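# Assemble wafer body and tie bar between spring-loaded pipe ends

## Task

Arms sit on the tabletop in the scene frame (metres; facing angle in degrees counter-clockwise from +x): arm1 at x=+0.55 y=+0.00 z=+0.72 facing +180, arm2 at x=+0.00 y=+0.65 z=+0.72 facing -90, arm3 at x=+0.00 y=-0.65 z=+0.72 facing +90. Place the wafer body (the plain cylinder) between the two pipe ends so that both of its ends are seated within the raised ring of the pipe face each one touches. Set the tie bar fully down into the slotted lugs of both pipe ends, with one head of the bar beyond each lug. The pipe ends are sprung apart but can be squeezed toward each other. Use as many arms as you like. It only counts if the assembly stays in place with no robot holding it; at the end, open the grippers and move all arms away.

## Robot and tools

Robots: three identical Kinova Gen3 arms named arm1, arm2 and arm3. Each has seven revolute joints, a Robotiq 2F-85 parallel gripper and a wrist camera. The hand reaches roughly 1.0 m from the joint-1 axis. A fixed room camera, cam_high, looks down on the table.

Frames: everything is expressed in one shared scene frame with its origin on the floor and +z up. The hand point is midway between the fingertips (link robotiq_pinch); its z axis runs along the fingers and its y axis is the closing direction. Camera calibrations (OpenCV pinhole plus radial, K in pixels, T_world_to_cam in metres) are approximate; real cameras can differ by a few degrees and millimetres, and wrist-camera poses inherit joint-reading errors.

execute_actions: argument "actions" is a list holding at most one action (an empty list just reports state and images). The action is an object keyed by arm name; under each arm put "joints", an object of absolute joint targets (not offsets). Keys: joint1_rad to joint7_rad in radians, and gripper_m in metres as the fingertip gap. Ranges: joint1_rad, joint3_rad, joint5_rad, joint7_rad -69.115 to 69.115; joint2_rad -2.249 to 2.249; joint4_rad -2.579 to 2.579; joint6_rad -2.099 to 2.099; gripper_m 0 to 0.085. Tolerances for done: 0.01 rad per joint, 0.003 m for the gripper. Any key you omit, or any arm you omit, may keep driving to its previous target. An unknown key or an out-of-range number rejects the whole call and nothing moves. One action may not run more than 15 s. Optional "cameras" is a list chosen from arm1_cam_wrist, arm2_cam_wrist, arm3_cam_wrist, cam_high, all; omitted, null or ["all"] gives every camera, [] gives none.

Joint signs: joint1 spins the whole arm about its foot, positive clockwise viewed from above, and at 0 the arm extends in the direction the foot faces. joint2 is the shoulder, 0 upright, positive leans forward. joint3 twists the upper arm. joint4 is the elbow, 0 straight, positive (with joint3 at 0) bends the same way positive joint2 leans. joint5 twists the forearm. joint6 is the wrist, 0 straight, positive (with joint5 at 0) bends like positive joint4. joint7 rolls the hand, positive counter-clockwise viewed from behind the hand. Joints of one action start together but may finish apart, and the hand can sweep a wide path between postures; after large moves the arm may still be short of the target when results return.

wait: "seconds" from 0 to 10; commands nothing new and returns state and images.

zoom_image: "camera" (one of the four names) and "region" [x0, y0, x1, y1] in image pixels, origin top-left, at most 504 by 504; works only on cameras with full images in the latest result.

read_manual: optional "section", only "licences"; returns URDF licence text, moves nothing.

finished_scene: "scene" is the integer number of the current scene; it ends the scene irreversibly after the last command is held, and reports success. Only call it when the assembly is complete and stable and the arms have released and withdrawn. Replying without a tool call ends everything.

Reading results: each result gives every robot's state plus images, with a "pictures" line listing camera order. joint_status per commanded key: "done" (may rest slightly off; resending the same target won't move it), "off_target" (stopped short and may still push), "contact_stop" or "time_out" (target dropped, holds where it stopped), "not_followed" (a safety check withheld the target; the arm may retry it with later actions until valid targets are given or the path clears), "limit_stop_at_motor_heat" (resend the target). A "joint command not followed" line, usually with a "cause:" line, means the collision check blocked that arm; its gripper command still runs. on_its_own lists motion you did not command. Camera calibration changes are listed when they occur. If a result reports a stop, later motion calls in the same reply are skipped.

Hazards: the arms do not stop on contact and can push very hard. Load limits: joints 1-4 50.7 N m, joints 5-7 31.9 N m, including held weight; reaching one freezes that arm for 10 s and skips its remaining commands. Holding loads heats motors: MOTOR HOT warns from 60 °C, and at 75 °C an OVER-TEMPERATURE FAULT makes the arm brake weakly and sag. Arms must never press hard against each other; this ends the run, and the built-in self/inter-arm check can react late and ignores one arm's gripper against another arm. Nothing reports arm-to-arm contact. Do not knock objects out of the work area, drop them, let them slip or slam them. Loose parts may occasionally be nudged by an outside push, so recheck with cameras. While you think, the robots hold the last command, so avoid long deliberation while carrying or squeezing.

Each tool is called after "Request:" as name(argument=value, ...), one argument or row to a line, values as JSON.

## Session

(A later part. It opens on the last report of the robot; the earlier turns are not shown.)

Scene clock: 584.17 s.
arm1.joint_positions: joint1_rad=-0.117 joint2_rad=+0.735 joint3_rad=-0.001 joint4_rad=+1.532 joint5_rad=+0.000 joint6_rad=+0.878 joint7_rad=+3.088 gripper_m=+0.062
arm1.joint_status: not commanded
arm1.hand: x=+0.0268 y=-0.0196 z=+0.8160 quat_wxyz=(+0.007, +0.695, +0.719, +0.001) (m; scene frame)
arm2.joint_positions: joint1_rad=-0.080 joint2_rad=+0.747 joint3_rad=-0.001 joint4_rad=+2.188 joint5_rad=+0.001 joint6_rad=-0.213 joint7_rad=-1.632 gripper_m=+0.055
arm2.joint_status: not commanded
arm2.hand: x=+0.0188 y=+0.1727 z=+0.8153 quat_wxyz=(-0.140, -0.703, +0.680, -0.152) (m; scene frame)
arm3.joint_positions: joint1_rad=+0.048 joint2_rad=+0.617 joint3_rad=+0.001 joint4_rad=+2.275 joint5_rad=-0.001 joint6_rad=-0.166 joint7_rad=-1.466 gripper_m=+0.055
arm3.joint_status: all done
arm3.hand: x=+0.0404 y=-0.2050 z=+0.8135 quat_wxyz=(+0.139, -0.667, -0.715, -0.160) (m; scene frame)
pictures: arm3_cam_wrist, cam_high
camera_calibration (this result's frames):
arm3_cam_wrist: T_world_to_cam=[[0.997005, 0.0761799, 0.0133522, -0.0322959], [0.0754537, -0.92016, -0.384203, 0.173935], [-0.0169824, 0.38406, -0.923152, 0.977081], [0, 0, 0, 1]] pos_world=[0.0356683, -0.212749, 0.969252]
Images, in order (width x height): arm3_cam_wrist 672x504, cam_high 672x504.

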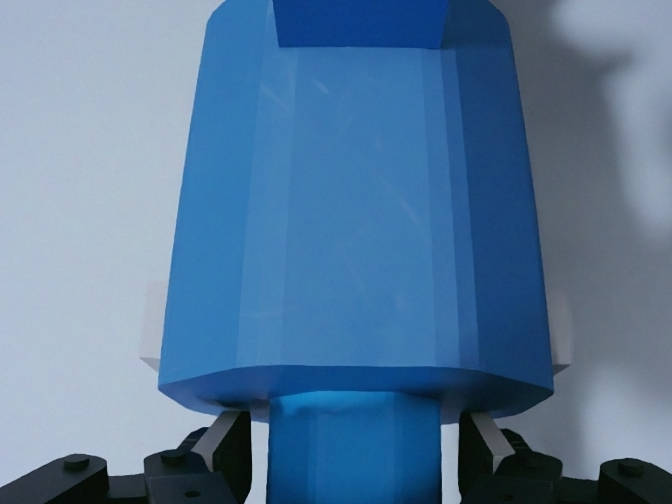

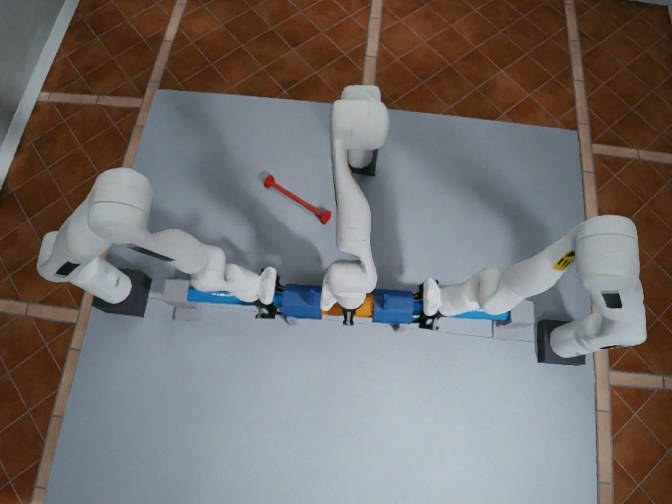

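Request:
execute_actions(
  actions=[],
)

Scene clock: 613.83 s.
arm1.joint_positions: joint1_rad=-0.117 joint2_rad=+0.735 joint3_rad=-0.001 joint4_rad=+1.532 joint5_rad=+0.000 joint6_rad=+0.878 joint7_rad=+3.088 gripper_m=+0.062
arm1.joint_status: not commanded
arm1.hand: x=+0.0268 y=-0.0196 z=+0.8160 quat_wxyz=(+0.007, +0.695, +0.719, +0.001) (m; scene frame)
arm2.joint_positions: joint1_rad=-0.080 joint2_rad=+0.747 joint3_rad=-0.001 joint4_rad=+2.188 joint5_rad=+0.001 joint6_rad=-0.213 joint7_rad=-1.632 gripper_m=+0.055
arm2.joint_status: not commanded
arm2.hand: x=+0.0188 y=+0.1727 z=+0.8153 quat_wxyz=(-0.140, -0.703, +0.680, -0.152) (m; scene frame)
arm3.joint_positions: joint1_rad=+0.048 joint2_rad=+0.617 joint3_rad=+0.001 joint4_rad=+2.275 joint5_rad=-0.001 joint6_rad=-0.166 joint7_rad=-1.466 gripper_m=+0.055
arm3.joint_status: all done
arm3.hand: x=+0.0404 y=-0.2050 z=+0.8135 quat_wxyz=(+0.139, -0.667, -0.715, -0.160) (m; scene frame)
pictures: arm1_cam_wrist, arm2_cam_wrist, arm3_cam_wrist, cam_high
camera_calibration (this result's frames):
arm1_cam_wrist: T_world_to_cam=[[0.999546, -0.0261862, 0.0149111, -0.0376629], [-0.0259105, -0.999495, -0.0183937, 0.0557479], [0.0153852, 0.017999, -0.99972, 0.958478], [0, 0, 0, 1]] pos_world=[0.0243439, 0.0374819, 0.959796]
arm2_cam_wrist: T_world_to_cam=[[-0.99872, -0.0133001, -0.0487974, 0.0640271], [0.00873658, 0.904937, -0.425455, 0.250026], [0.0498172, -0.425337, -0.903663, 0.95405], [0, 0, 0, 1]] pos_world=[0.0142327, 0.180387, 0.971639]
arm3_cam_wrist: T_world_to_cam=[[0.997005, 0.07618, 0.013353, -0.0322966], [0.0754541, -0.92016, -0.384204, 0.173935], [-0.0169818, 0.384061, -0.923152, 0.977081], [0, 0, 0, 1]] pos_world=[0.0356683, -0.21275, 0.969252]
Images, in order (width x height): arm1_cam_wrist 672x504, arm2_cam_wrist 672x504, arm3_cam_wrist 672x504, cam_high 672x504.

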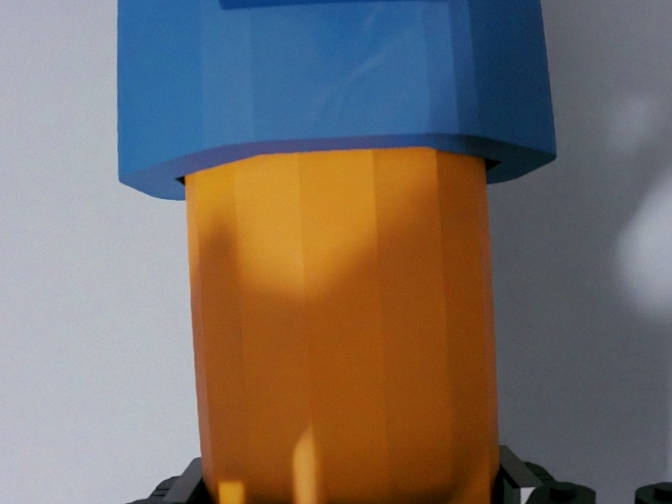

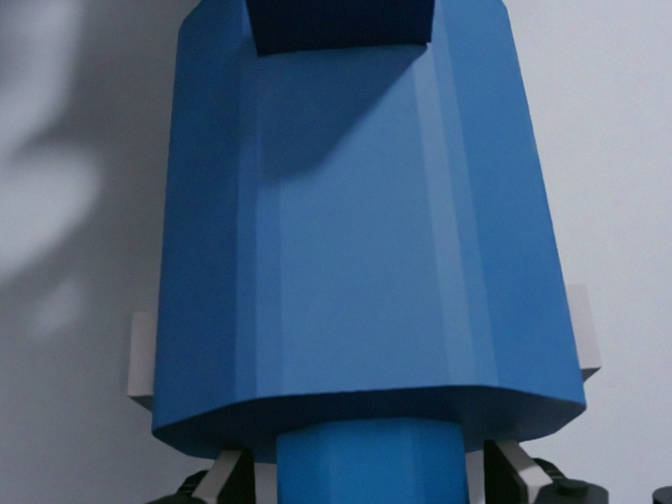

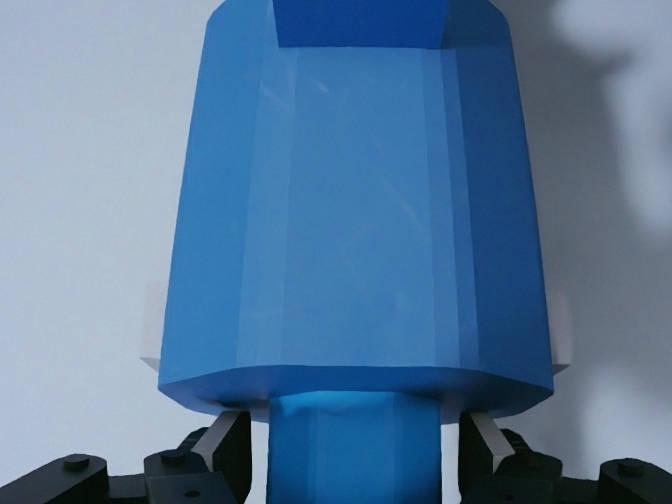

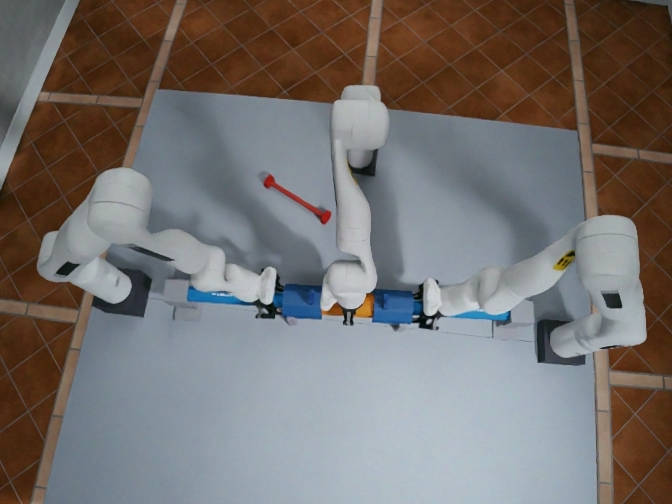

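Request:
execute_actions(
  actions=[
    {"arm1": {"joints": {"gripper_m": 0.085}}},
  ],
  cameras=["arm1_cam_wrist", "cam_high"],
)

Scene clock: 618.30 s.
arm1.joint_positions: joint1_rad=-0.116 joint2_rad=+0.733 joint3_rad=+0.000 joint4_rad=+1.531 joint5_rad=+0.000 joint6_rad=+0.878 joint7_rad=+3.088 gripper_m=+0.085
arm1.joint_status: all done
arm1.hand: x=+0.0258 y=-0.0189 z=+0.8174 quat_wxyz=(+0.006, +0.696, +0.718, +0.000) (m; scene frame)
arm2.joint_positions: joint1_rad=-0.080 joint2_rad=+0.747 joint3_rad=-0.001 joint4_rad=+2.189 joint5_rad=+0.001 joint6_rad=-0.213 joint7_rad=-1.632 gripper_m=+0.055
arm2.joint_status: not commanded
arm2.hand: x=+0.0188 y=+0.1727 z=+0.8153 quat_wxyz=(-0.140, -0.703, +0.680, -0.152) (m; scene frame)
arm3.joint_positions: joint1_rad=+0.048 joint2_rad=+0.618 joint3_rad=+0.001 joint4_rad=+2.275 joint5_rad=-0.001 joint6_rad=-0.166 joint7_rad=-1.466 gripper_m=+0.055
arm3.joint_status: not commanded
arm3.hand: x=+0.0403 y=-0.2049 z=+0.8133 quat_wxyz=(+0.139, -0.667, -0.715, -0.160) (m; scene frame)
pictures: arm1_cam_wrist, cam_high
camera_calibration (this result's frames):
arm1_cam_wrist: T_world_to_cam=[[0.999535, -0.0281365, 0.0117397, -0.0341014], [-0.0279179, -0.999441, -0.0183862, 0.0564945], [0.0122505, 0.0180499, -0.999762, 0.959961], [0, 0, 0, 1]] pos_world=[0.0239028, 0.0381762, 0.961172]
Images, in order (width x height): arm1_cam_wrist 672x504, cam_high 672x504.

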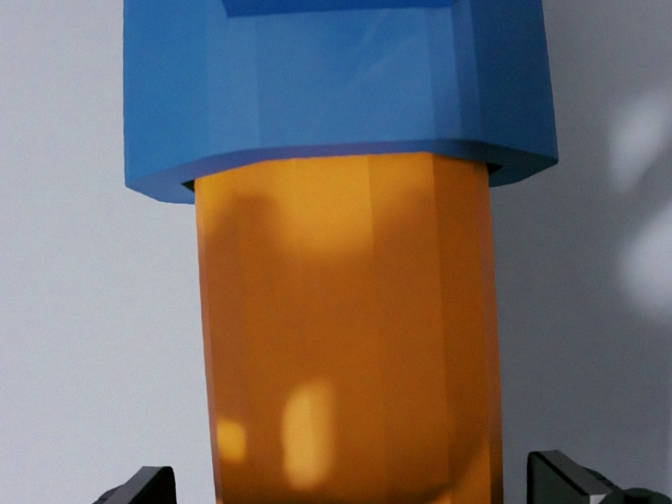

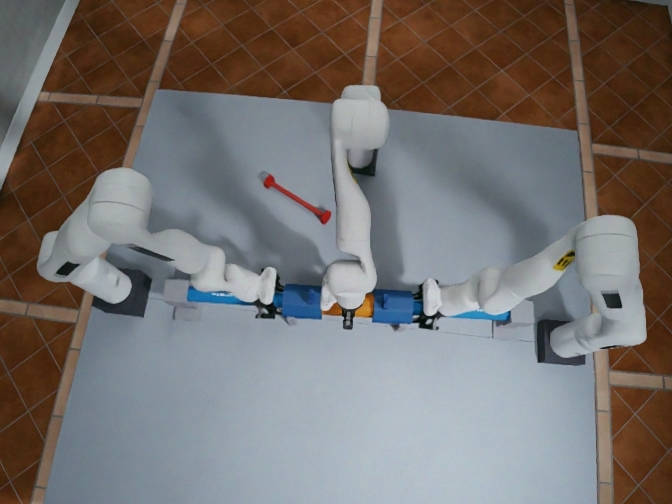

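Request:
execute_actions(
  actions=[
    {"arm1": {"joints": {"joint2_rad": 0.5759, "joint4_rad": 1.3551, "joint6_rad": 1.2106}}},
  ],
  cameras=["arm1_cam_wrist", "cam_high"],
)

Scene clock: 636.63 s.
arm1.joint_positions: joint1_rad=-0.116 joint2_rad=+0.576 joint3_rad=+0.000 joint4_rad=+1.355 joint5_rad=+0.000 joint6_rad=+1.211 joint7_rad=+3.088 gripper_m=+0.085
arm1.joint_status: all done
arm1.hand: x=+0.0246 y=-0.0179 z=+0.9474 quat_wxyz=(+0.006, +0.696, +0.718, +0.000) (m; scene frame)
arm2.joint_positions: joint1_rad=-0.080 joint2_rad=+0.747 joint3_rad=-0.001 joint4_rad=+2.189 joint5_rad=+0.001 joint6_rad=-0.213 joint7_rad=-1.632 gripper_m=+0.055
arm2.joint_status: not commanded
arm2.hand: x=+0.0188 y=+0.1727 z=+0.8153 quat_wxyz=(-0.140, -0.703, +0.680, -0.152) (m; scene frame)
arm3.joint_positions: joint1_rad=+0.048 joint2_rad=+0.618 joint3_rad=+0.001 joint4_rad=+2.275 joint5_rad=-0.001 joint6_rad=-0.166 joint7_rad=-1.466 gripper_m=+0.055
arm3.joint_status: not commanded
arm3.hand: x=+0.0403 y=-0.2049 z=+0.8133 quat_wxyz=(+0.139, -0.667, -0.715, -0.160) (m; scene frame)
pictures: arm1_cam_wrist, cam_high
camera_calibration (this result's frames):
arm1_cam_wrist: T_world_to_cam=[[0.999537, -0.0281406, 0.0116078, -0.0342836], [-0.0279246, -0.999441, -0.0183711, 0.0598215], [0.0121183, 0.0180384, -0.999764, 1.0899], [0, 0, 0, 1]] pos_world=[0.0227305, 0.0391632, 1.09114]
Images, in order (width x height): arm1_cam_wrist 672x504, cam_high 672x504.

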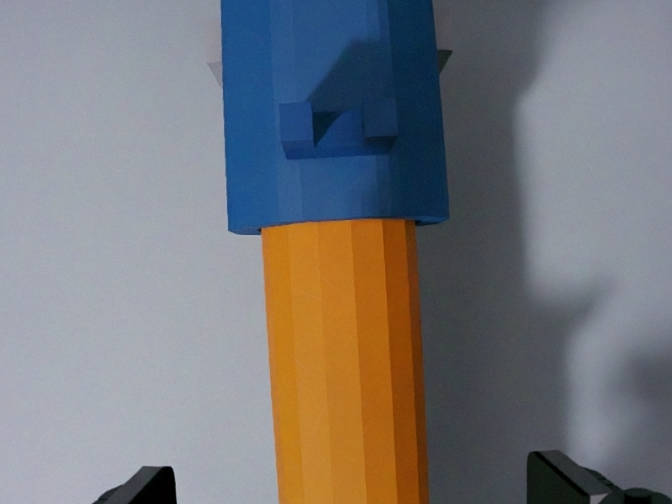

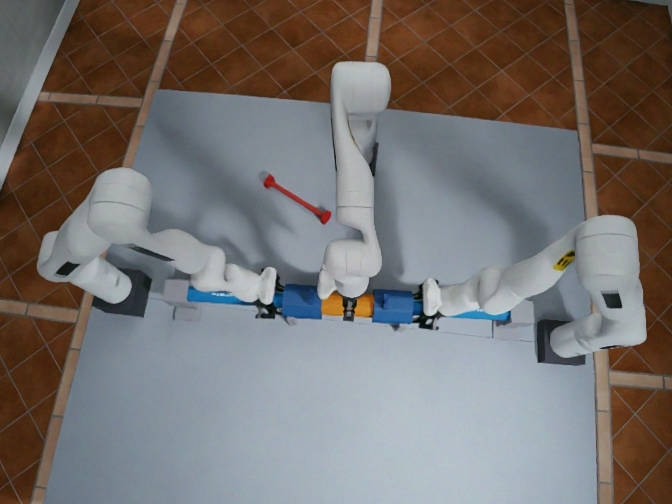

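Request:
zoom_image(
  camera="arm1_cam_wrist",
  region=[240, 70, 440, 240],
)

Region (240, 70, 440, 240) of arm1_cam_wrist's 672x504 image, scaled by 2.520; it fills the top 428 rows of this view, and the rest is white.

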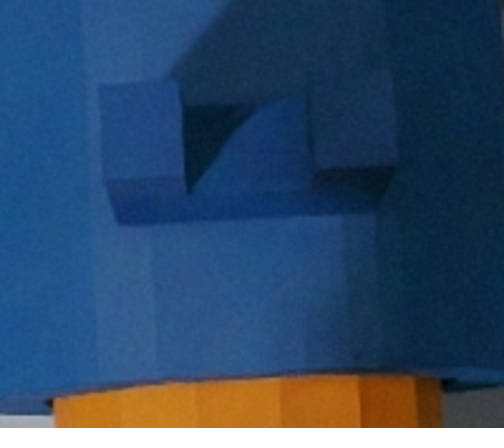

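Request:
execute_actions(
  actions=[
    {"arm1": {"joints": {"joint1_rad": 0.6455, "joint2_rad": 0.0818, "joint4_rad": 2.2892, "joint6_rad": 0.7706, "joint7_rad": 3.312, "gripper_m": 0.06}}},
  ],
  cameras=["arm1_cam_wrist", "cam_high"],
)

Scene clock: 684.93 s.
arm1.joint_positions: joint1_rad=+0.645 joint2_rad=+0.082 joint3_rad=+0.000 joint4_rad=+2.289 joint5_rad=+0.000 joint6_rad=+0.771 joint7_rad=+3.312 gripper_m=+0.060
arm1.joint_status: all done
arm1.hand: x=+0.3665 y=+0.1792 z=+0.9006 quat_wxyz=(+0.006, +0.862, +0.508, +0.002) (m; scene frame)
arm2.joint_positions: joint1_rad=-0.080 joint2_rad=+0.747 joint3_rad=-0.001 joint4_rad=+2.189 joint5_rad=+0.001 joint6_rad=-0.213 joint7_rad=-1.632 gripper_m=+0.055
arm2.joint_status: not commanded
arm2.hand: x=+0.0188 y=+0.1727 z=+0.8153 quat_wxyz=(-0.140, -0.703, +0.680, -0.152) (m; scene frame)
arm3.joint_positions: joint1_rad=+0.048 joint2_rad=+0.618 joint3_rad=+0.001 joint4_rad=+2.275 joint5_rad=-0.001 joint6_rad=-0.166 joint7_rad=-1.466 gripper_m=+0.055
arm3.joint_status: not commanded
arm3.hand: x=+0.0403 y=-0.2049 z=+0.8133 quat_wxyz=(+0.139, -0.667, -0.715, -0.160) (m; scene frame)
pictures: arm1_cam_wrist, cam_high
camera_calibration (this result's frames):
arm1_cam_wrist: T_world_to_cam=[[0.844475, -0.535406, 0.0142304, -0.224606], [-0.535018, -0.844501, -0.0239609, 0.428588], [0.0248464, 0.0126208, -0.999612, 1.03157], [0, 0, 0, 1]] pos_world=[0.393346, 0.228669, 1.04464]
Images, in order (width x height): arm1_cam_wrist 672x504, cam_high 672x504.

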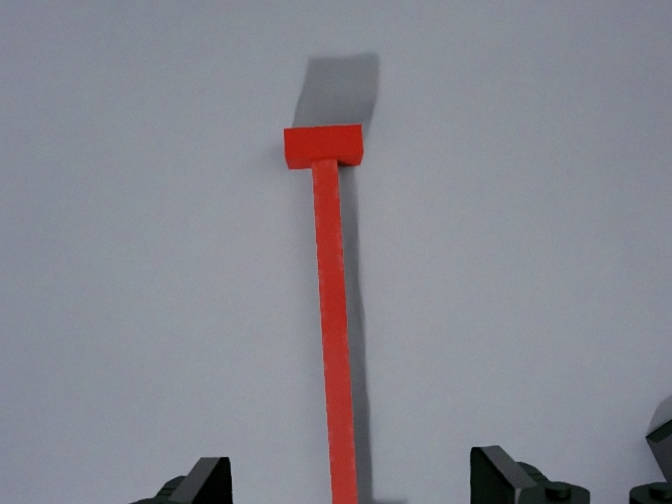

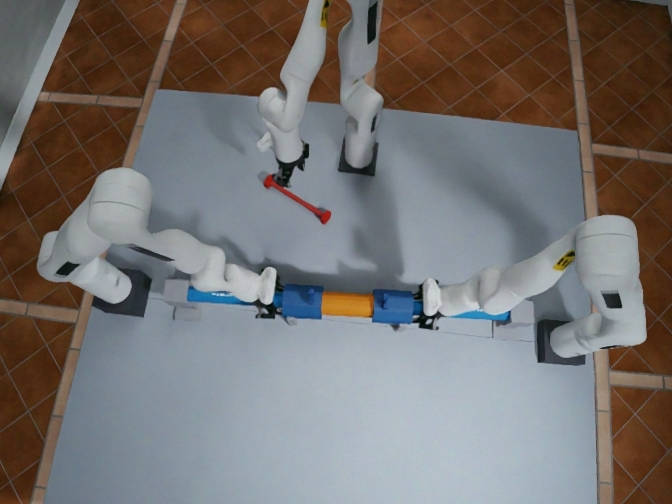

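Request:
zoom_image(
  camera="arm1_cam_wrist",
  region=[270, 110, 390, 200],
)

Request:
zoom_image(
  camera="cam_high",
  region=[270, 270, 430, 340],
)

Region (270, 110, 390, 200) of arm1_cam_wrist's 672x504 image, scaled by 4.200; it fills the top 378 rows of this view, and the rest is white.

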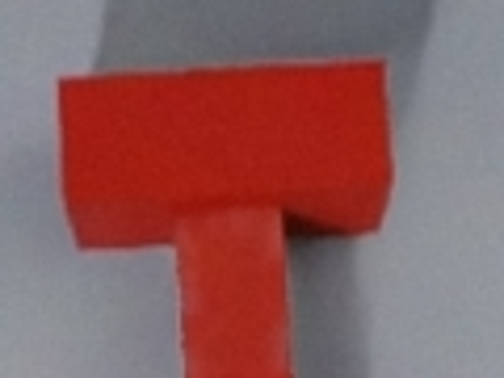

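Region (270, 270, 430, 340) of cam_high's 672x504 image, scaled by 3.150, with more detail than that image has; it fills the top 220 rows of this view, and the rest is white.

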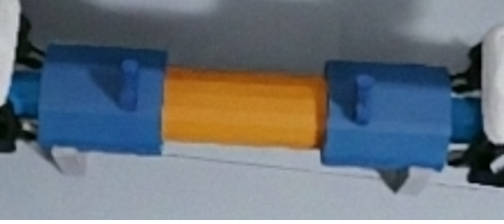

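Request:
execute_actions(
  actions=[
    {"arm1": {"joints": {"joint1_rad": 0.6455, "joint2_rad": 0.5858, "joint4_rad": 2.4785, "joint6_rad": 0.0774, "joint7_rad": 3.312, "gripper_m": 0.05}}},
  ],
  cameras=["arm1_cam_wrist", "cam_high"],
)

Scene clock: 740.07 s.
arm1.joint_positions: joint1_rad=+0.645 joint2_rad=+0.585 joint3_rad=+0.000 joint4_rad=+2.479 joint5_rad=+0.000 joint6_rad=+0.077 joint7_rad=+3.312 gripper_m=+0.050
arm1.joint_status: all done
arm1.hand: x=+0.3651 y=+0.1803 z=+0.7441 quat_wxyz=(+0.005, +0.862, +0.508, +0.002) (m; scene frame)
arm2.joint_positions: joint1_rad=-0.080 joint2_rad=+0.747 joint3_rad=-0.001 joint4_rad=+2.189 joint5_rad=+0.001 joint6_rad=-0.213 joint7_rad=-1.632 gripper_m=+0.055
arm2.joint_status: not commanded
arm2.hand: x=+0.0188 y=+0.1727 z=+0.8153 quat_wxyz=(-0.140, -0.703, +0.680, -0.152) (m; scene frame)
arm3.joint_positions: joint1_rad=+0.048 joint2_rad=+0.618 joint3_rad=+0.001 joint4_rad=+2.275 joint5_rad=-0.001 joint6_rad=-0.166 joint7_rad=-1.466 gripper_m=+0.055
arm3.joint_status: not commanded
arm3.hand: x=+0.0403 y=-0.2049 z=+0.8133 quat_wxyz=(+0.139, -0.667, -0.715, -0.160) (m; scene frame)
pictures: arm1_cam_wrist, cam_high
camera_calibration (this result's frames):
arm1_cam_wrist: T_world_to_cam=[[0.844303, -0.535687, 0.013847, -0.220198], [-0.535303, -0.844319, -0.0240039, 0.425152], [0.0245498, 0.0128542, -0.999616, 0.875203], [0, 0, 0, 1]] pos_world=[0.392013, 0.229757, 0.888121]
Images, in order (width x height): arm1_cam_wrist 672x504, cam_high 672x504.

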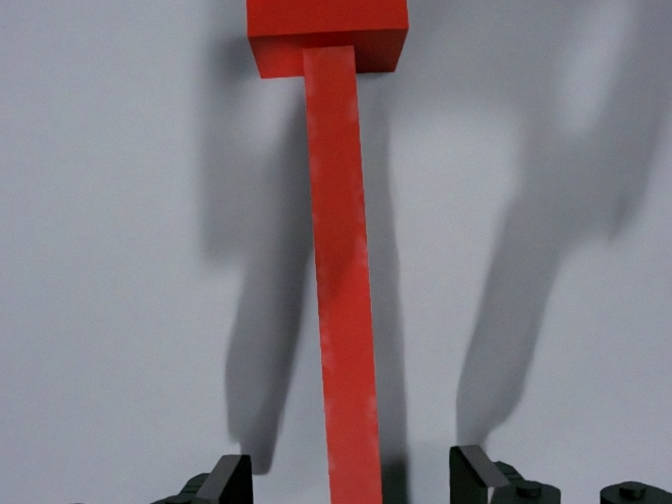

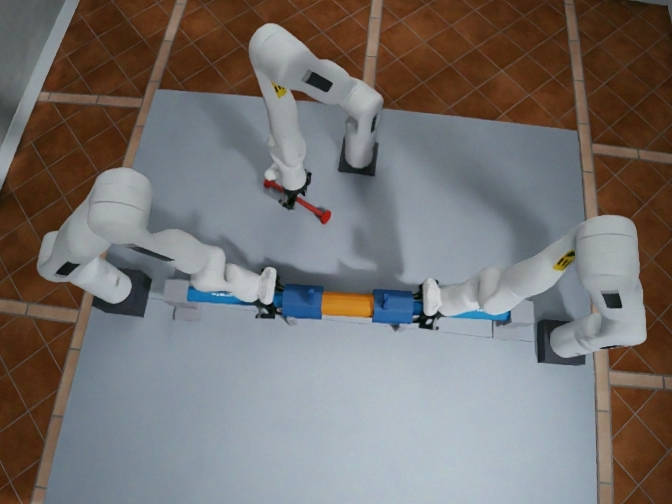

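Request:
execute_actions(
  actions=[
    {"arm1": {"joints": {"gripper_m": 0.0}}},
  ],
  cameras=["arm1_cam_wrist"],
)

Scene clock: 746.27 s.
arm1.joint_positions: joint1_rad=+0.645 joint2_rad=+0.584 joint3_rad=+0.000 joint4_rad=+2.479 joint5_rad=+0.000 joint6_rad=+0.078 joint7_rad=+3.312 gripper_m=+0.009
arm1.joint_status: gripper_m off_target (ended at +0.009, target +0.000)
arm1.hand: x=+0.3651 y=+0.1803 z=+0.7443 quat_wxyz=(+0.005, +0.862, +0.508, +0.002) (m; scene frame)
arm2.joint_positions: joint1_rad=-0.080 joint2_rad=+0.747 joint3_rad=-0.001 joint4_rad=+2.189 joint5_rad=+0.001 joint6_rad=-0.213 joint7_rad=-1.632 gripper_m=+0.055
arm2.joint_status: not commanded
arm2.hand: x=+0.0188 y=+0.1727 z=+0.8153 quat_wxyz=(-0.140, -0.703, +0.680, -0.152) (m; scene frame)
arm3.joint_positions: joint1_rad=+0.048 joint2_rad=+0.618 joint3_rad=+0.001 joint4_rad=+2.275 joint5_rad=-0.001 joint6_rad=-0.166 joint7_rad=-1.466 gripper_m=+0.055
arm3.joint_status: not commanded
arm3.hand: x=+0.0403 y=-0.2049 z=+0.8133 quat_wxyz=(+0.139, -0.667, -0.715, -0.160) (m; scene frame)
pictures: arm1_cam_wrist
camera_calibration (this result's frames):
arm1_cam_wrist: T_world_to_cam=[[0.844355, -0.535618, 0.0133629, -0.219841], [-0.53524, -0.844358, -0.0240327, 0.425143], [0.0241554, 0.0131397, -0.999622, 0.875552], [0, 0, 0, 1]] pos_world=[0.392028, 0.229718, 0.888376]
Images, in order (width x height): arm1_cam_wrist 672x504.

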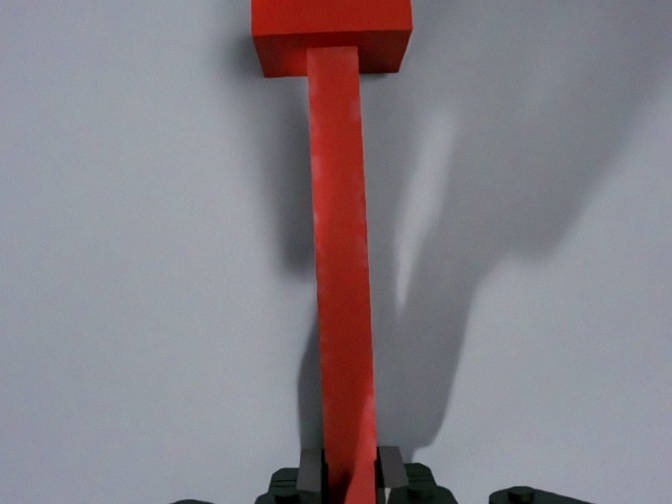

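Request:
execute_actions(
  actions=[
    {"arm1": {"joints": {"joint1_rad": -0.1157, "joint2_rad": 0.1602, "joint4_rad": 1.991, "joint6_rad": 0.9904, "joint7_rad": 3.096}}},
  ],
  cameras=["arm1_cam_wrist"],
)

Request:
execute_actions(
  actions=[
    {"arm1": {"joints": {"joint1_rad": -0.1157, "joint2_rad": 0.5836, "joint4_rad": 1.3838, "joint6_rad": 1.1742, "joint7_rad": 3.096}}},
  ],
)

Scene clock: 797.13 s.
arm1.joint_positions: joint1_rad=-0.115 joint2_rad=+0.161 joint3_rad=+0.000 joint4_rad=+1.992 joint5_rad=+0.000 joint6_rad=+0.990 joint7_rad=+3.096 gripper_m=+0.009
arm1.joint_status: all done
arm1.hand: x=+0.2175 y=-0.0014 z=+0.9495 quat_wxyz=(+0.006, +0.693, +0.721, +0.001) (m; scene frame)
arm2.joint_positions: joint1_rad=-0.080 joint2_rad=+0.747 joint3_rad=-0.001 joint4_rad=+2.189 joint5_rad=+0.001 joint6_rad=-0.213 joint7_rad=-1.632 gripper_m=+0.055
arm2.joint_status: not commanded
arm2.hand: x=+0.0188 y=+0.1727 z=+0.8153 quat_wxyz=(-0.140, -0.703, +0.680, -0.152) (m; scene frame)
arm3.joint_positions: joint1_rad=+0.048 joint2_rad=+0.618 joint3_rad=+0.001 joint4_rad=+2.275 joint5_rad=-0.001 joint6_rad=-0.166 joint7_rad=-1.466 gripper_m=+0.055
arm3.joint_status: not commanded
arm3.hand: x=+0.0403 y=-0.2049 z=+0.8133 quat_wxyz=(+0.139, -0.667, -0.715, -0.160) (m; scene frame)
pictures: arm1_cam_wrist
camera_calibration (this result's frames):
arm1_cam_wrist: T_world_to_cam=[[0.999708, -0.0204479, 0.0128653, -0.227924], [-0.020209, -0.999626, -0.0184339, 0.0801089], [0.0132375, 0.0181685, -0.999747, 1.08908], [0, 0, 0, 1]] pos_world=[0.21506, 0.0556314, 1.09321]
Images, in order (width x height): arm1_cam_wrist 672x504.

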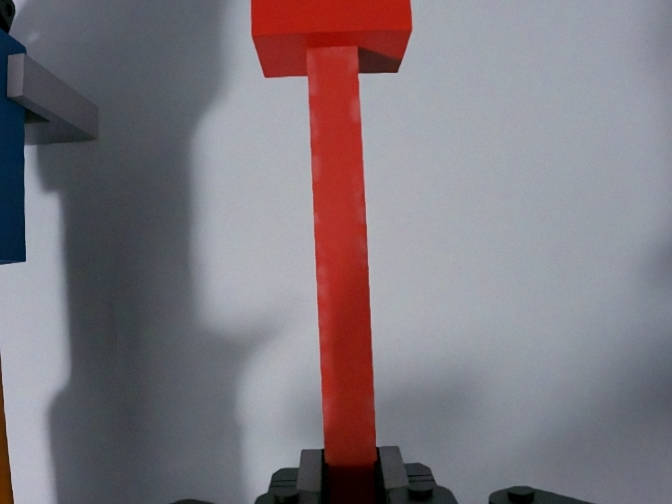

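Scene clock: 798.97 s.
arm1.joint_positions: joint1_rad=-0.116 joint2_rad=+0.585 joint3_rad=+0.000 joint4_rad=+1.384 joint5_rad=+0.000 joint6_rad=+1.174 joint7_rad=+3.096 gripper_m=+0.009
arm1.joint_status: all done
arm1.hand: x=+0.0266 y=-0.0178 z=+0.9343 quat_wxyz=(+0.006, +0.693, +0.721, +0.001) (m; scene frame)
arm2.joint_positions: joint1_rad=-0.080 joint2_rad=+0.747 joint3_rad=-0.001 joint4_rad=+2.189 joint5_rad=+0.001 joint6_rad=-0.213 joint7_rad=-1.632 gripper_m=+0.055
arm2.joint_status: not commanded
arm2.hand: x=+0.0188 y=+0.1727 z=+0.8153 quat_wxyz=(-0.140, -0.703, +0.680, -0.152) (m; scene frame)
arm3.joint_positions: joint1_rad=+0.048 joint2_rad=+0.618 joint3_rad=+0.001 joint4_rad=+2.275 joint5_rad=-0.001 joint6_rad=-0.166 joint7_rad=-1.466 gripper_m=+0.055
arm3.joint_status: not commanded
arm3.hand: x=+0.0403 y=-0.2049 z=+0.8133 quat_wxyz=(+0.139, -0.667, -0.715, -0.160) (m; scene frame)
pictures: arm1_cam_wrist, arm2_cam_wrist, arm3_cam_wrist, cam_high
camera_calibration (this result's frames):
arm1_cam_wrist: T_world_to_cam=[[0.999712, -0.0201253, 0.0130484, -0.037318], [-0.0198828, -0.999632, -0.018457, 0.0595585], [0.0134151, 0.0181922, -0.999745, 1.0768], [0, 0, 0, 1]] pos_world=[0.0240461, 0.0391962, 1.07811]
arm2_cam_wrist: T_world_to_cam=[[-0.99872, -0.0133094, -0.0487895, 0.0640208], [0.00872051, 0.904974, -0.425377, 0.24991], [0.0498148, -0.425259, -0.9037, 0.954086], [0, 0, 0, 1]] pos_world=[0.0142319, 0.180423, 0.971638]
arm3_cam_wrist: T_world_to_cam=[[0.996991, 0.0763609, 0.0133177, -0.0321679], [0.0756079, -0.920158, -0.384178, 0.173966], [-0.0170818, 0.384029, -0.923163, 0.976911], [0, 0, 0, 1]] pos_world=[0.0356053, -0.21263, 0.96911]
Images, in order (width x height): arm1_cam_wrist 672x504, arm2_cam_wrist 672x504, arm3_cam_wrist 672x504, cam_high 672x504.

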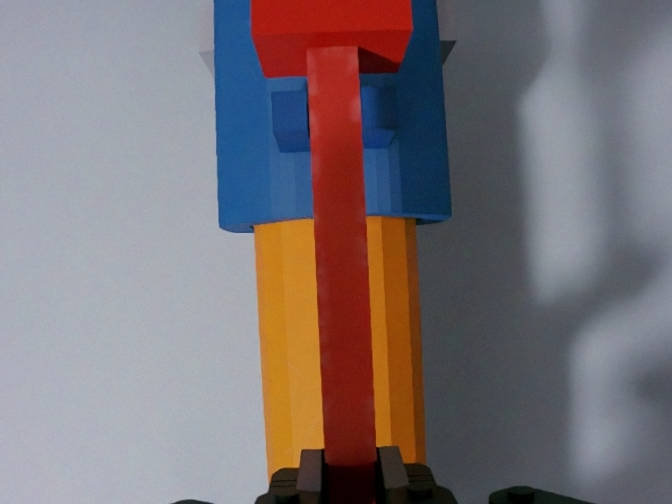

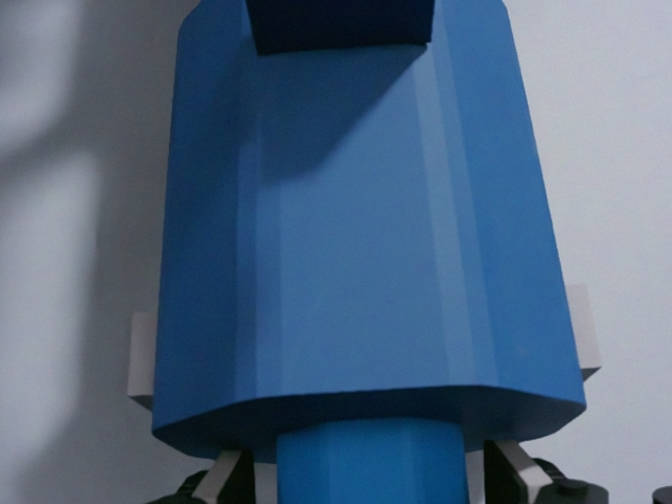

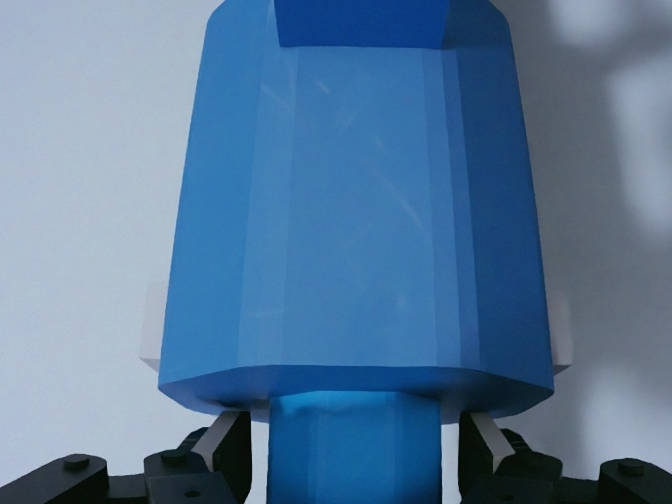

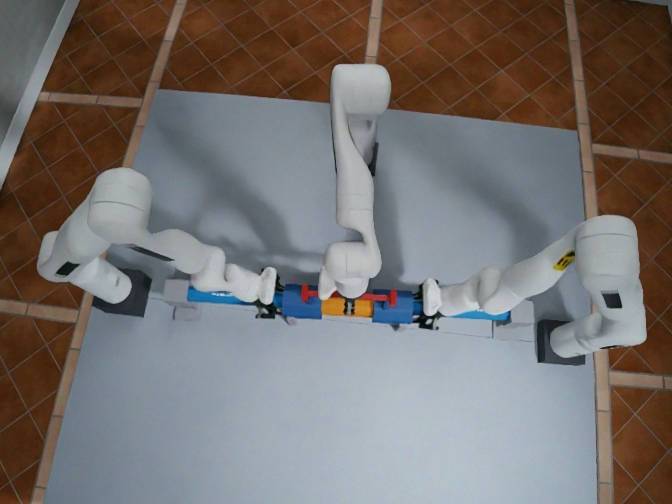

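Request:
zoom_image(
  camera="cam_high",
  region=[280, 270, 360, 330],
)

Request:
zoom_image(
  camera="cam_high",
  region=[345, 270, 425, 330],
)

Request:
zoom_image(
  camera="arm1_cam_wrist",
  region=[240, 20, 430, 170],
)

Region (280, 270, 360, 330) of cam_high's 672x504 image, scaled by 6.300, with more detail than that image has; it fills the top 378 rows of this view, and the rest is white.

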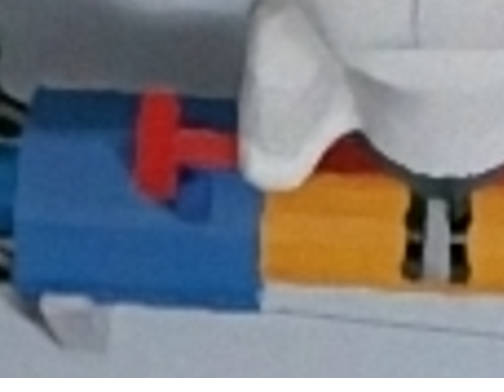

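Region (345, 270, 425, 330) of cam_high's 672x504 image, scaled by 6.300, with more detail than that image has; it fills the top 378 rows of this view, and the rest is white.

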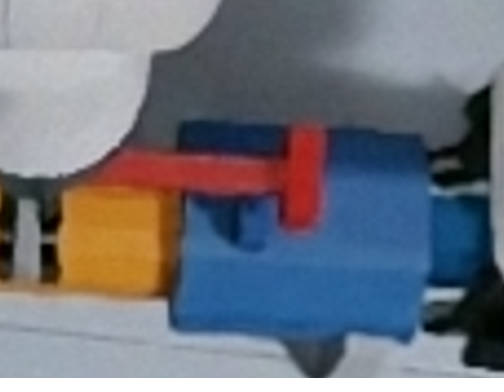

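Region (240, 20, 430, 170) of arm1_cam_wrist's 672x504 image, scaled by 2.653; it fills the top 398 rows of this view, and the rest is white.

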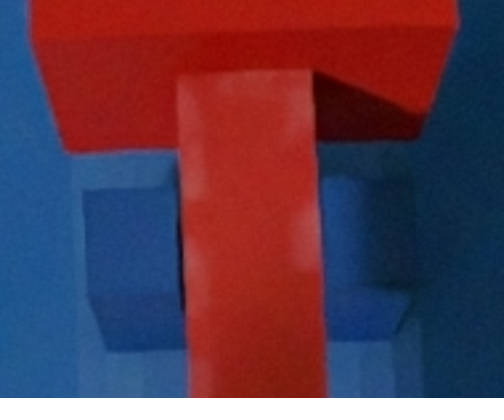

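Request:
execute_actions(
  actions=[
    {"arm1": {"joints": {"joint1_rad": -0.1125, "joint2_rad": 0.5901, "joint4_rad": 1.3962, "joint6_rad": 1.1553, "joint7_rad": 3.099}}},
  ],
  cameras=["arm1_cam_wrist", "cam_high"],
)

Request:
zoom_image(
  camera="cam_high",
  region=[285, 275, 335, 315],
)

Request:
zoom_image(
  camera="cam_high",
  region=[365, 280, 415, 320],
)

Request:
zoom_image(
  camera="arm1_cam_wrist",
  region=[240, 20, 430, 170],
)

Scene clock: 829.87 s.
arm1.joint_positions: joint1_rad=-0.113 joint2_rad=+0.591 joint3_rad=+0.000 joint4_rad=+1.397 joint5_rad=+0.000 joint6_rad=+1.155 joint7_rad=+3.099 gripper_m=+0.009
arm1.joint_status: all done
arm1.hand: x=+0.0266 y=-0.0162 z=+0.9273 quat_wxyz=(+0.006, +0.693, +0.721, +0.001) (m; scene frame)
arm2.joint_positions: joint1_rad=-0.080 joint2_rad=+0.747 joint3_rad=-0.001 joint4_rad=+2.189 joint5_rad=+0.001 joint6_rad=-0.213 joint7_rad=-1.632 gripper_m=+0.055
arm2.joint_status: not commanded
arm2.hand: x=+0.0188 y=+0.1727 z=+0.8153 quat_wxyz=(-0.140, -0.703, +0.680, -0.152) (m; scene frame)
arm3.joint_positions: joint1_rad=+0.048 joint2_rad=+0.618 joint3_rad=+0.001 joint4_rad=+2.275 joint5_rad=-0.001 joint6_rad=-0.166 joint7_rad=-1.466 gripper_m=+0.055
arm3.joint_status: not commanded
arm3.hand: x=+0.0403 y=-0.2049 z=+0.8133 quat_wxyz=(+0.139, -0.667, -0.715, -0.160) (m; scene frame)
pictures: arm1_cam_wrist, cam_high
camera_calibration (this result's frames):
arm1_cam_wrist: T_world_to_cam=[[0.999707, -0.020308, 0.0132046, -0.0374258], [-0.0200625, -0.999628, -0.01847, 0.0610601], [0.0135747, 0.0181996, -0.999742, 1.06969], [0, 0, 0, 1]] pos_world=[0.0241191, 0.0408094, 1.07104]
Images, in order (width x height): arm1_cam_wrist 672x504, cam_high 672x504.

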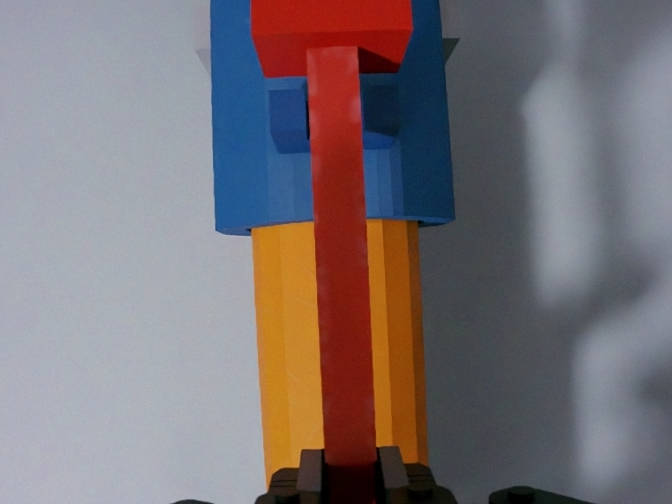

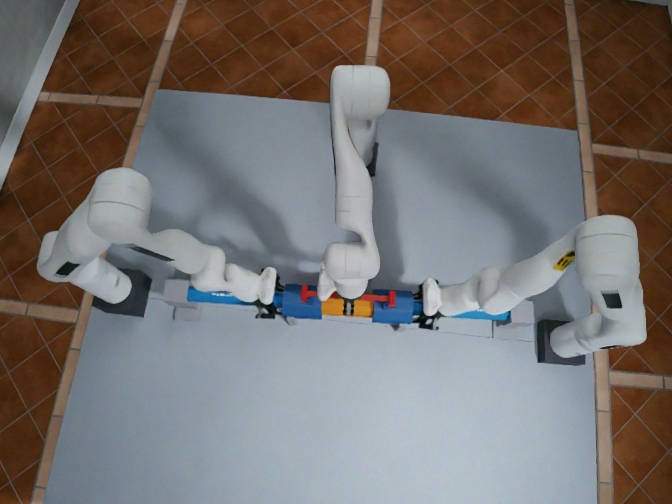

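Region (285, 275, 335, 315) of cam_high's 672x504 image, scaled by 10.080, with more detail than that image has; it fills the top 403 rows of this view, and the rest is white.

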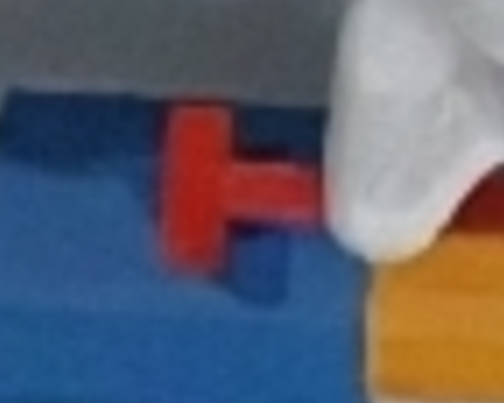

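Region (365, 280, 415, 320) of cam_high's 672x504 image, scaled by 10.080, with more detail than that image has; it fills the top 403 rows of this view, and the rest is white.

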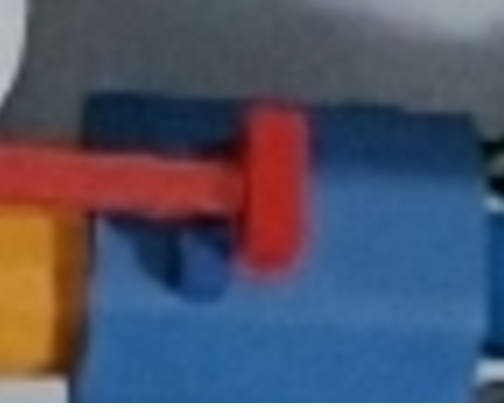

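Region (240, 20, 430, 170) of arm1_cam_wrist's 672x504 image, scaled by 2.653; it fills the top 398 rows of this view, and the rest is white.

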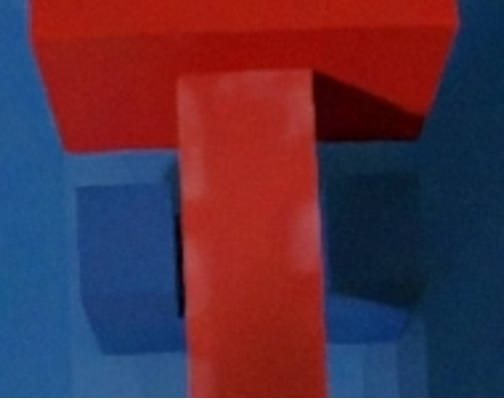

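Request:
execute_actions(
  actions=[
    {"arm1": {"joints": {"joint1_rad": -0.1125, "joint2_rad": 0.6013, "joint4_rad": 1.4107, "joint6_rad": 1.1296, "joint7_rad": 3.094}}},
  ],
)

Request:
zoom_image(
  camera="cam_high",
  region=[285, 275, 335, 315],
)

Request:
zoom_image(
  camera="cam_high",
  region=[365, 280, 415, 320],
)

Request:
zoom_image(
  camera="arm1_cam_wrist",
  region=[240, 20, 430, 170],
)

Scene clock: 864.53 s.
arm1.joint_positions: joint1_rad=-0.113 joint2_rad=+0.602 joint3_rad=+0.000 joint4_rad=+1.411 joint5_rad=+0.000 joint6_rad=+1.130 joint7_rad=+3.094 gripper_m=+0.009
arm1.joint_status: all done
arm1.hand: x=+0.0262 y=-0.0163 z=+0.9173 quat_wxyz=(+0.006, +0.695, +0.719, +0.001) (m; scene frame)
arm2.joint_positions: joint1_rad=-0.080 joint2_rad=+0.747 joint3_rad=-0.001 joint4_rad=+2.189 joint5_rad=+0.001 joint6_rad=-0.213 joint7_rad=-1.632 gripper_m=+0.055
arm2.joint_status: not commanded
arm2.hand: x=+0.0188 y=+0.1727 z=+0.8153 quat_wxyz=(-0.140, -0.703, +0.680, -0.152) (m; scene frame)
arm3.joint_positions: joint1_rad=+0.048 joint2_rad=+0.618 joint3_rad=+0.001 joint4_rad=+2.275 joint5_rad=-0.001 joint6_rad=-0.166 joint7_rad=-1.466 gripper_m=+0.055
arm3.joint_status: not commanded
arm3.hand: x=+0.0403 y=-0.2049 z=+0.8133 quat_wxyz=(+0.139, -0.667, -0.715, -0.160) (m; scene frame)
pictures: arm1_cam_wrist, arm2_cam_wrist, arm3_cam_wrist, cam_high
camera_calibration (this result's frames):
arm1_cam_wrist: T_world_to_cam=[[0.999593, -0.0252999, 0.0132183, -0.0369436], [-0.0250533, -0.999515, -0.0185011, 0.0608992], [0.01368, 0.0181624, -0.999741, 1.05971], [0, 0, 0, 1]] pos_world=[0.0239574, 0.0406879, 1.06106]
arm2_cam_wrist: T_world_to_cam=[[-0.99872, -0.0133095, -0.0487895, 0.0640207], [0.00872036, 0.904974, -0.425377, 0.24991], [0.0498148, -0.425258, -0.9037, 0.954087], [0, 0, 0, 1]] pos_world=[0.0142319, 0.180423, 0.971638]
arm3_cam_wrist: T_world_to_cam=[[0.996991, 0.076363, 0.0133165, -0.032166], [0.0756095, -0.920162, -0.384169, 0.173956], [-0.017083, 0.38402, -0.923167, 0.976902], [0, 0, 0, 1]] pos_world=[0.0356049, -0.212626, 0.969101]
Images, in order (width x height): arm1_cam_wrist 672x504, arm2_cam_wrist 672x504, arm3_cam_wrist 672x504, cam_high 672x504.

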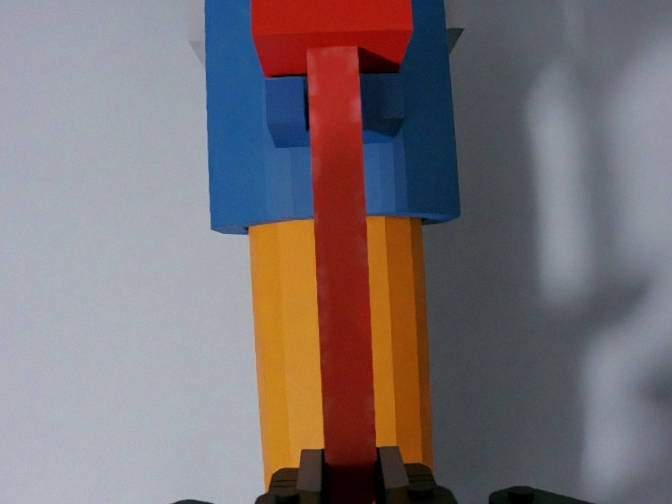

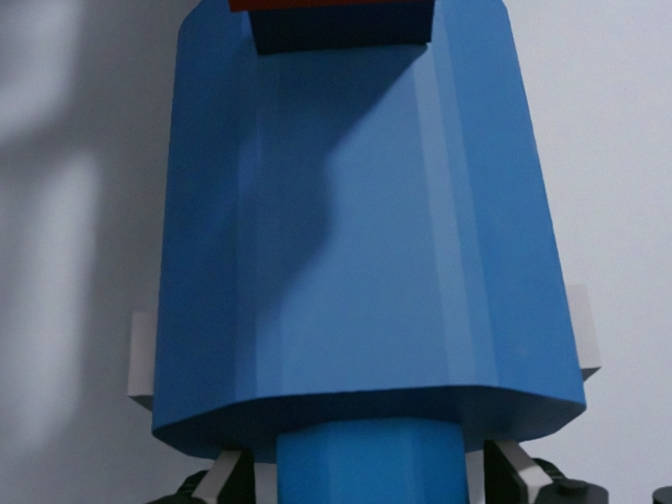

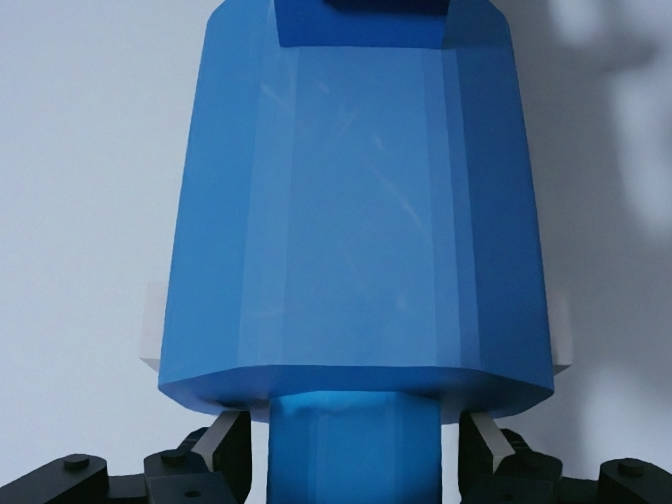

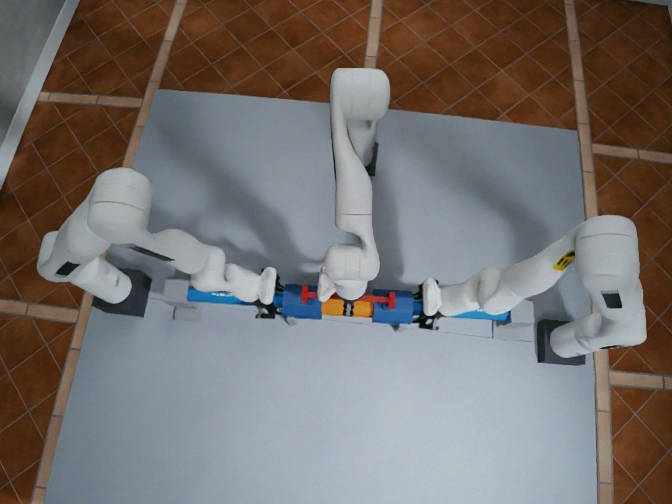

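Region (285, 275, 335, 315) of cam_high's 672x504 image, scaled by 10.080, with more detail than that image has; it fills the top 403 rows of this view, and the rest is white.

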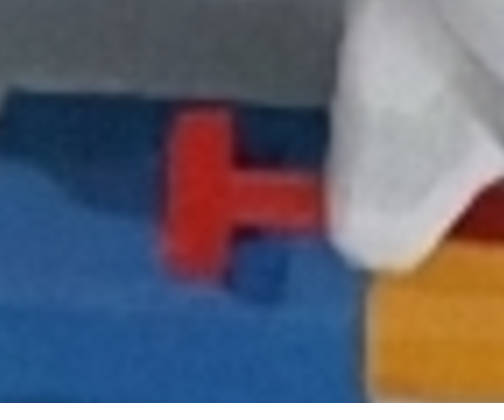

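Region (365, 280, 415, 320) of cam_high's 672x504 image, scaled by 10.080, with more detail than that image has; it fills the top 403 rows of this view, and the rest is white.

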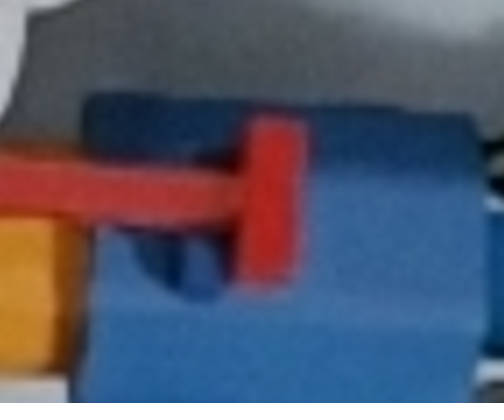

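Region (240, 20, 430, 170) of arm1_cam_wrist's 672x504 image, scaled by 2.653; it fills the top 398 rows of this view, and the rest is white.

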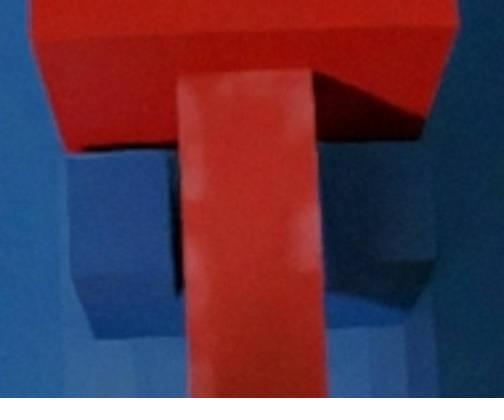

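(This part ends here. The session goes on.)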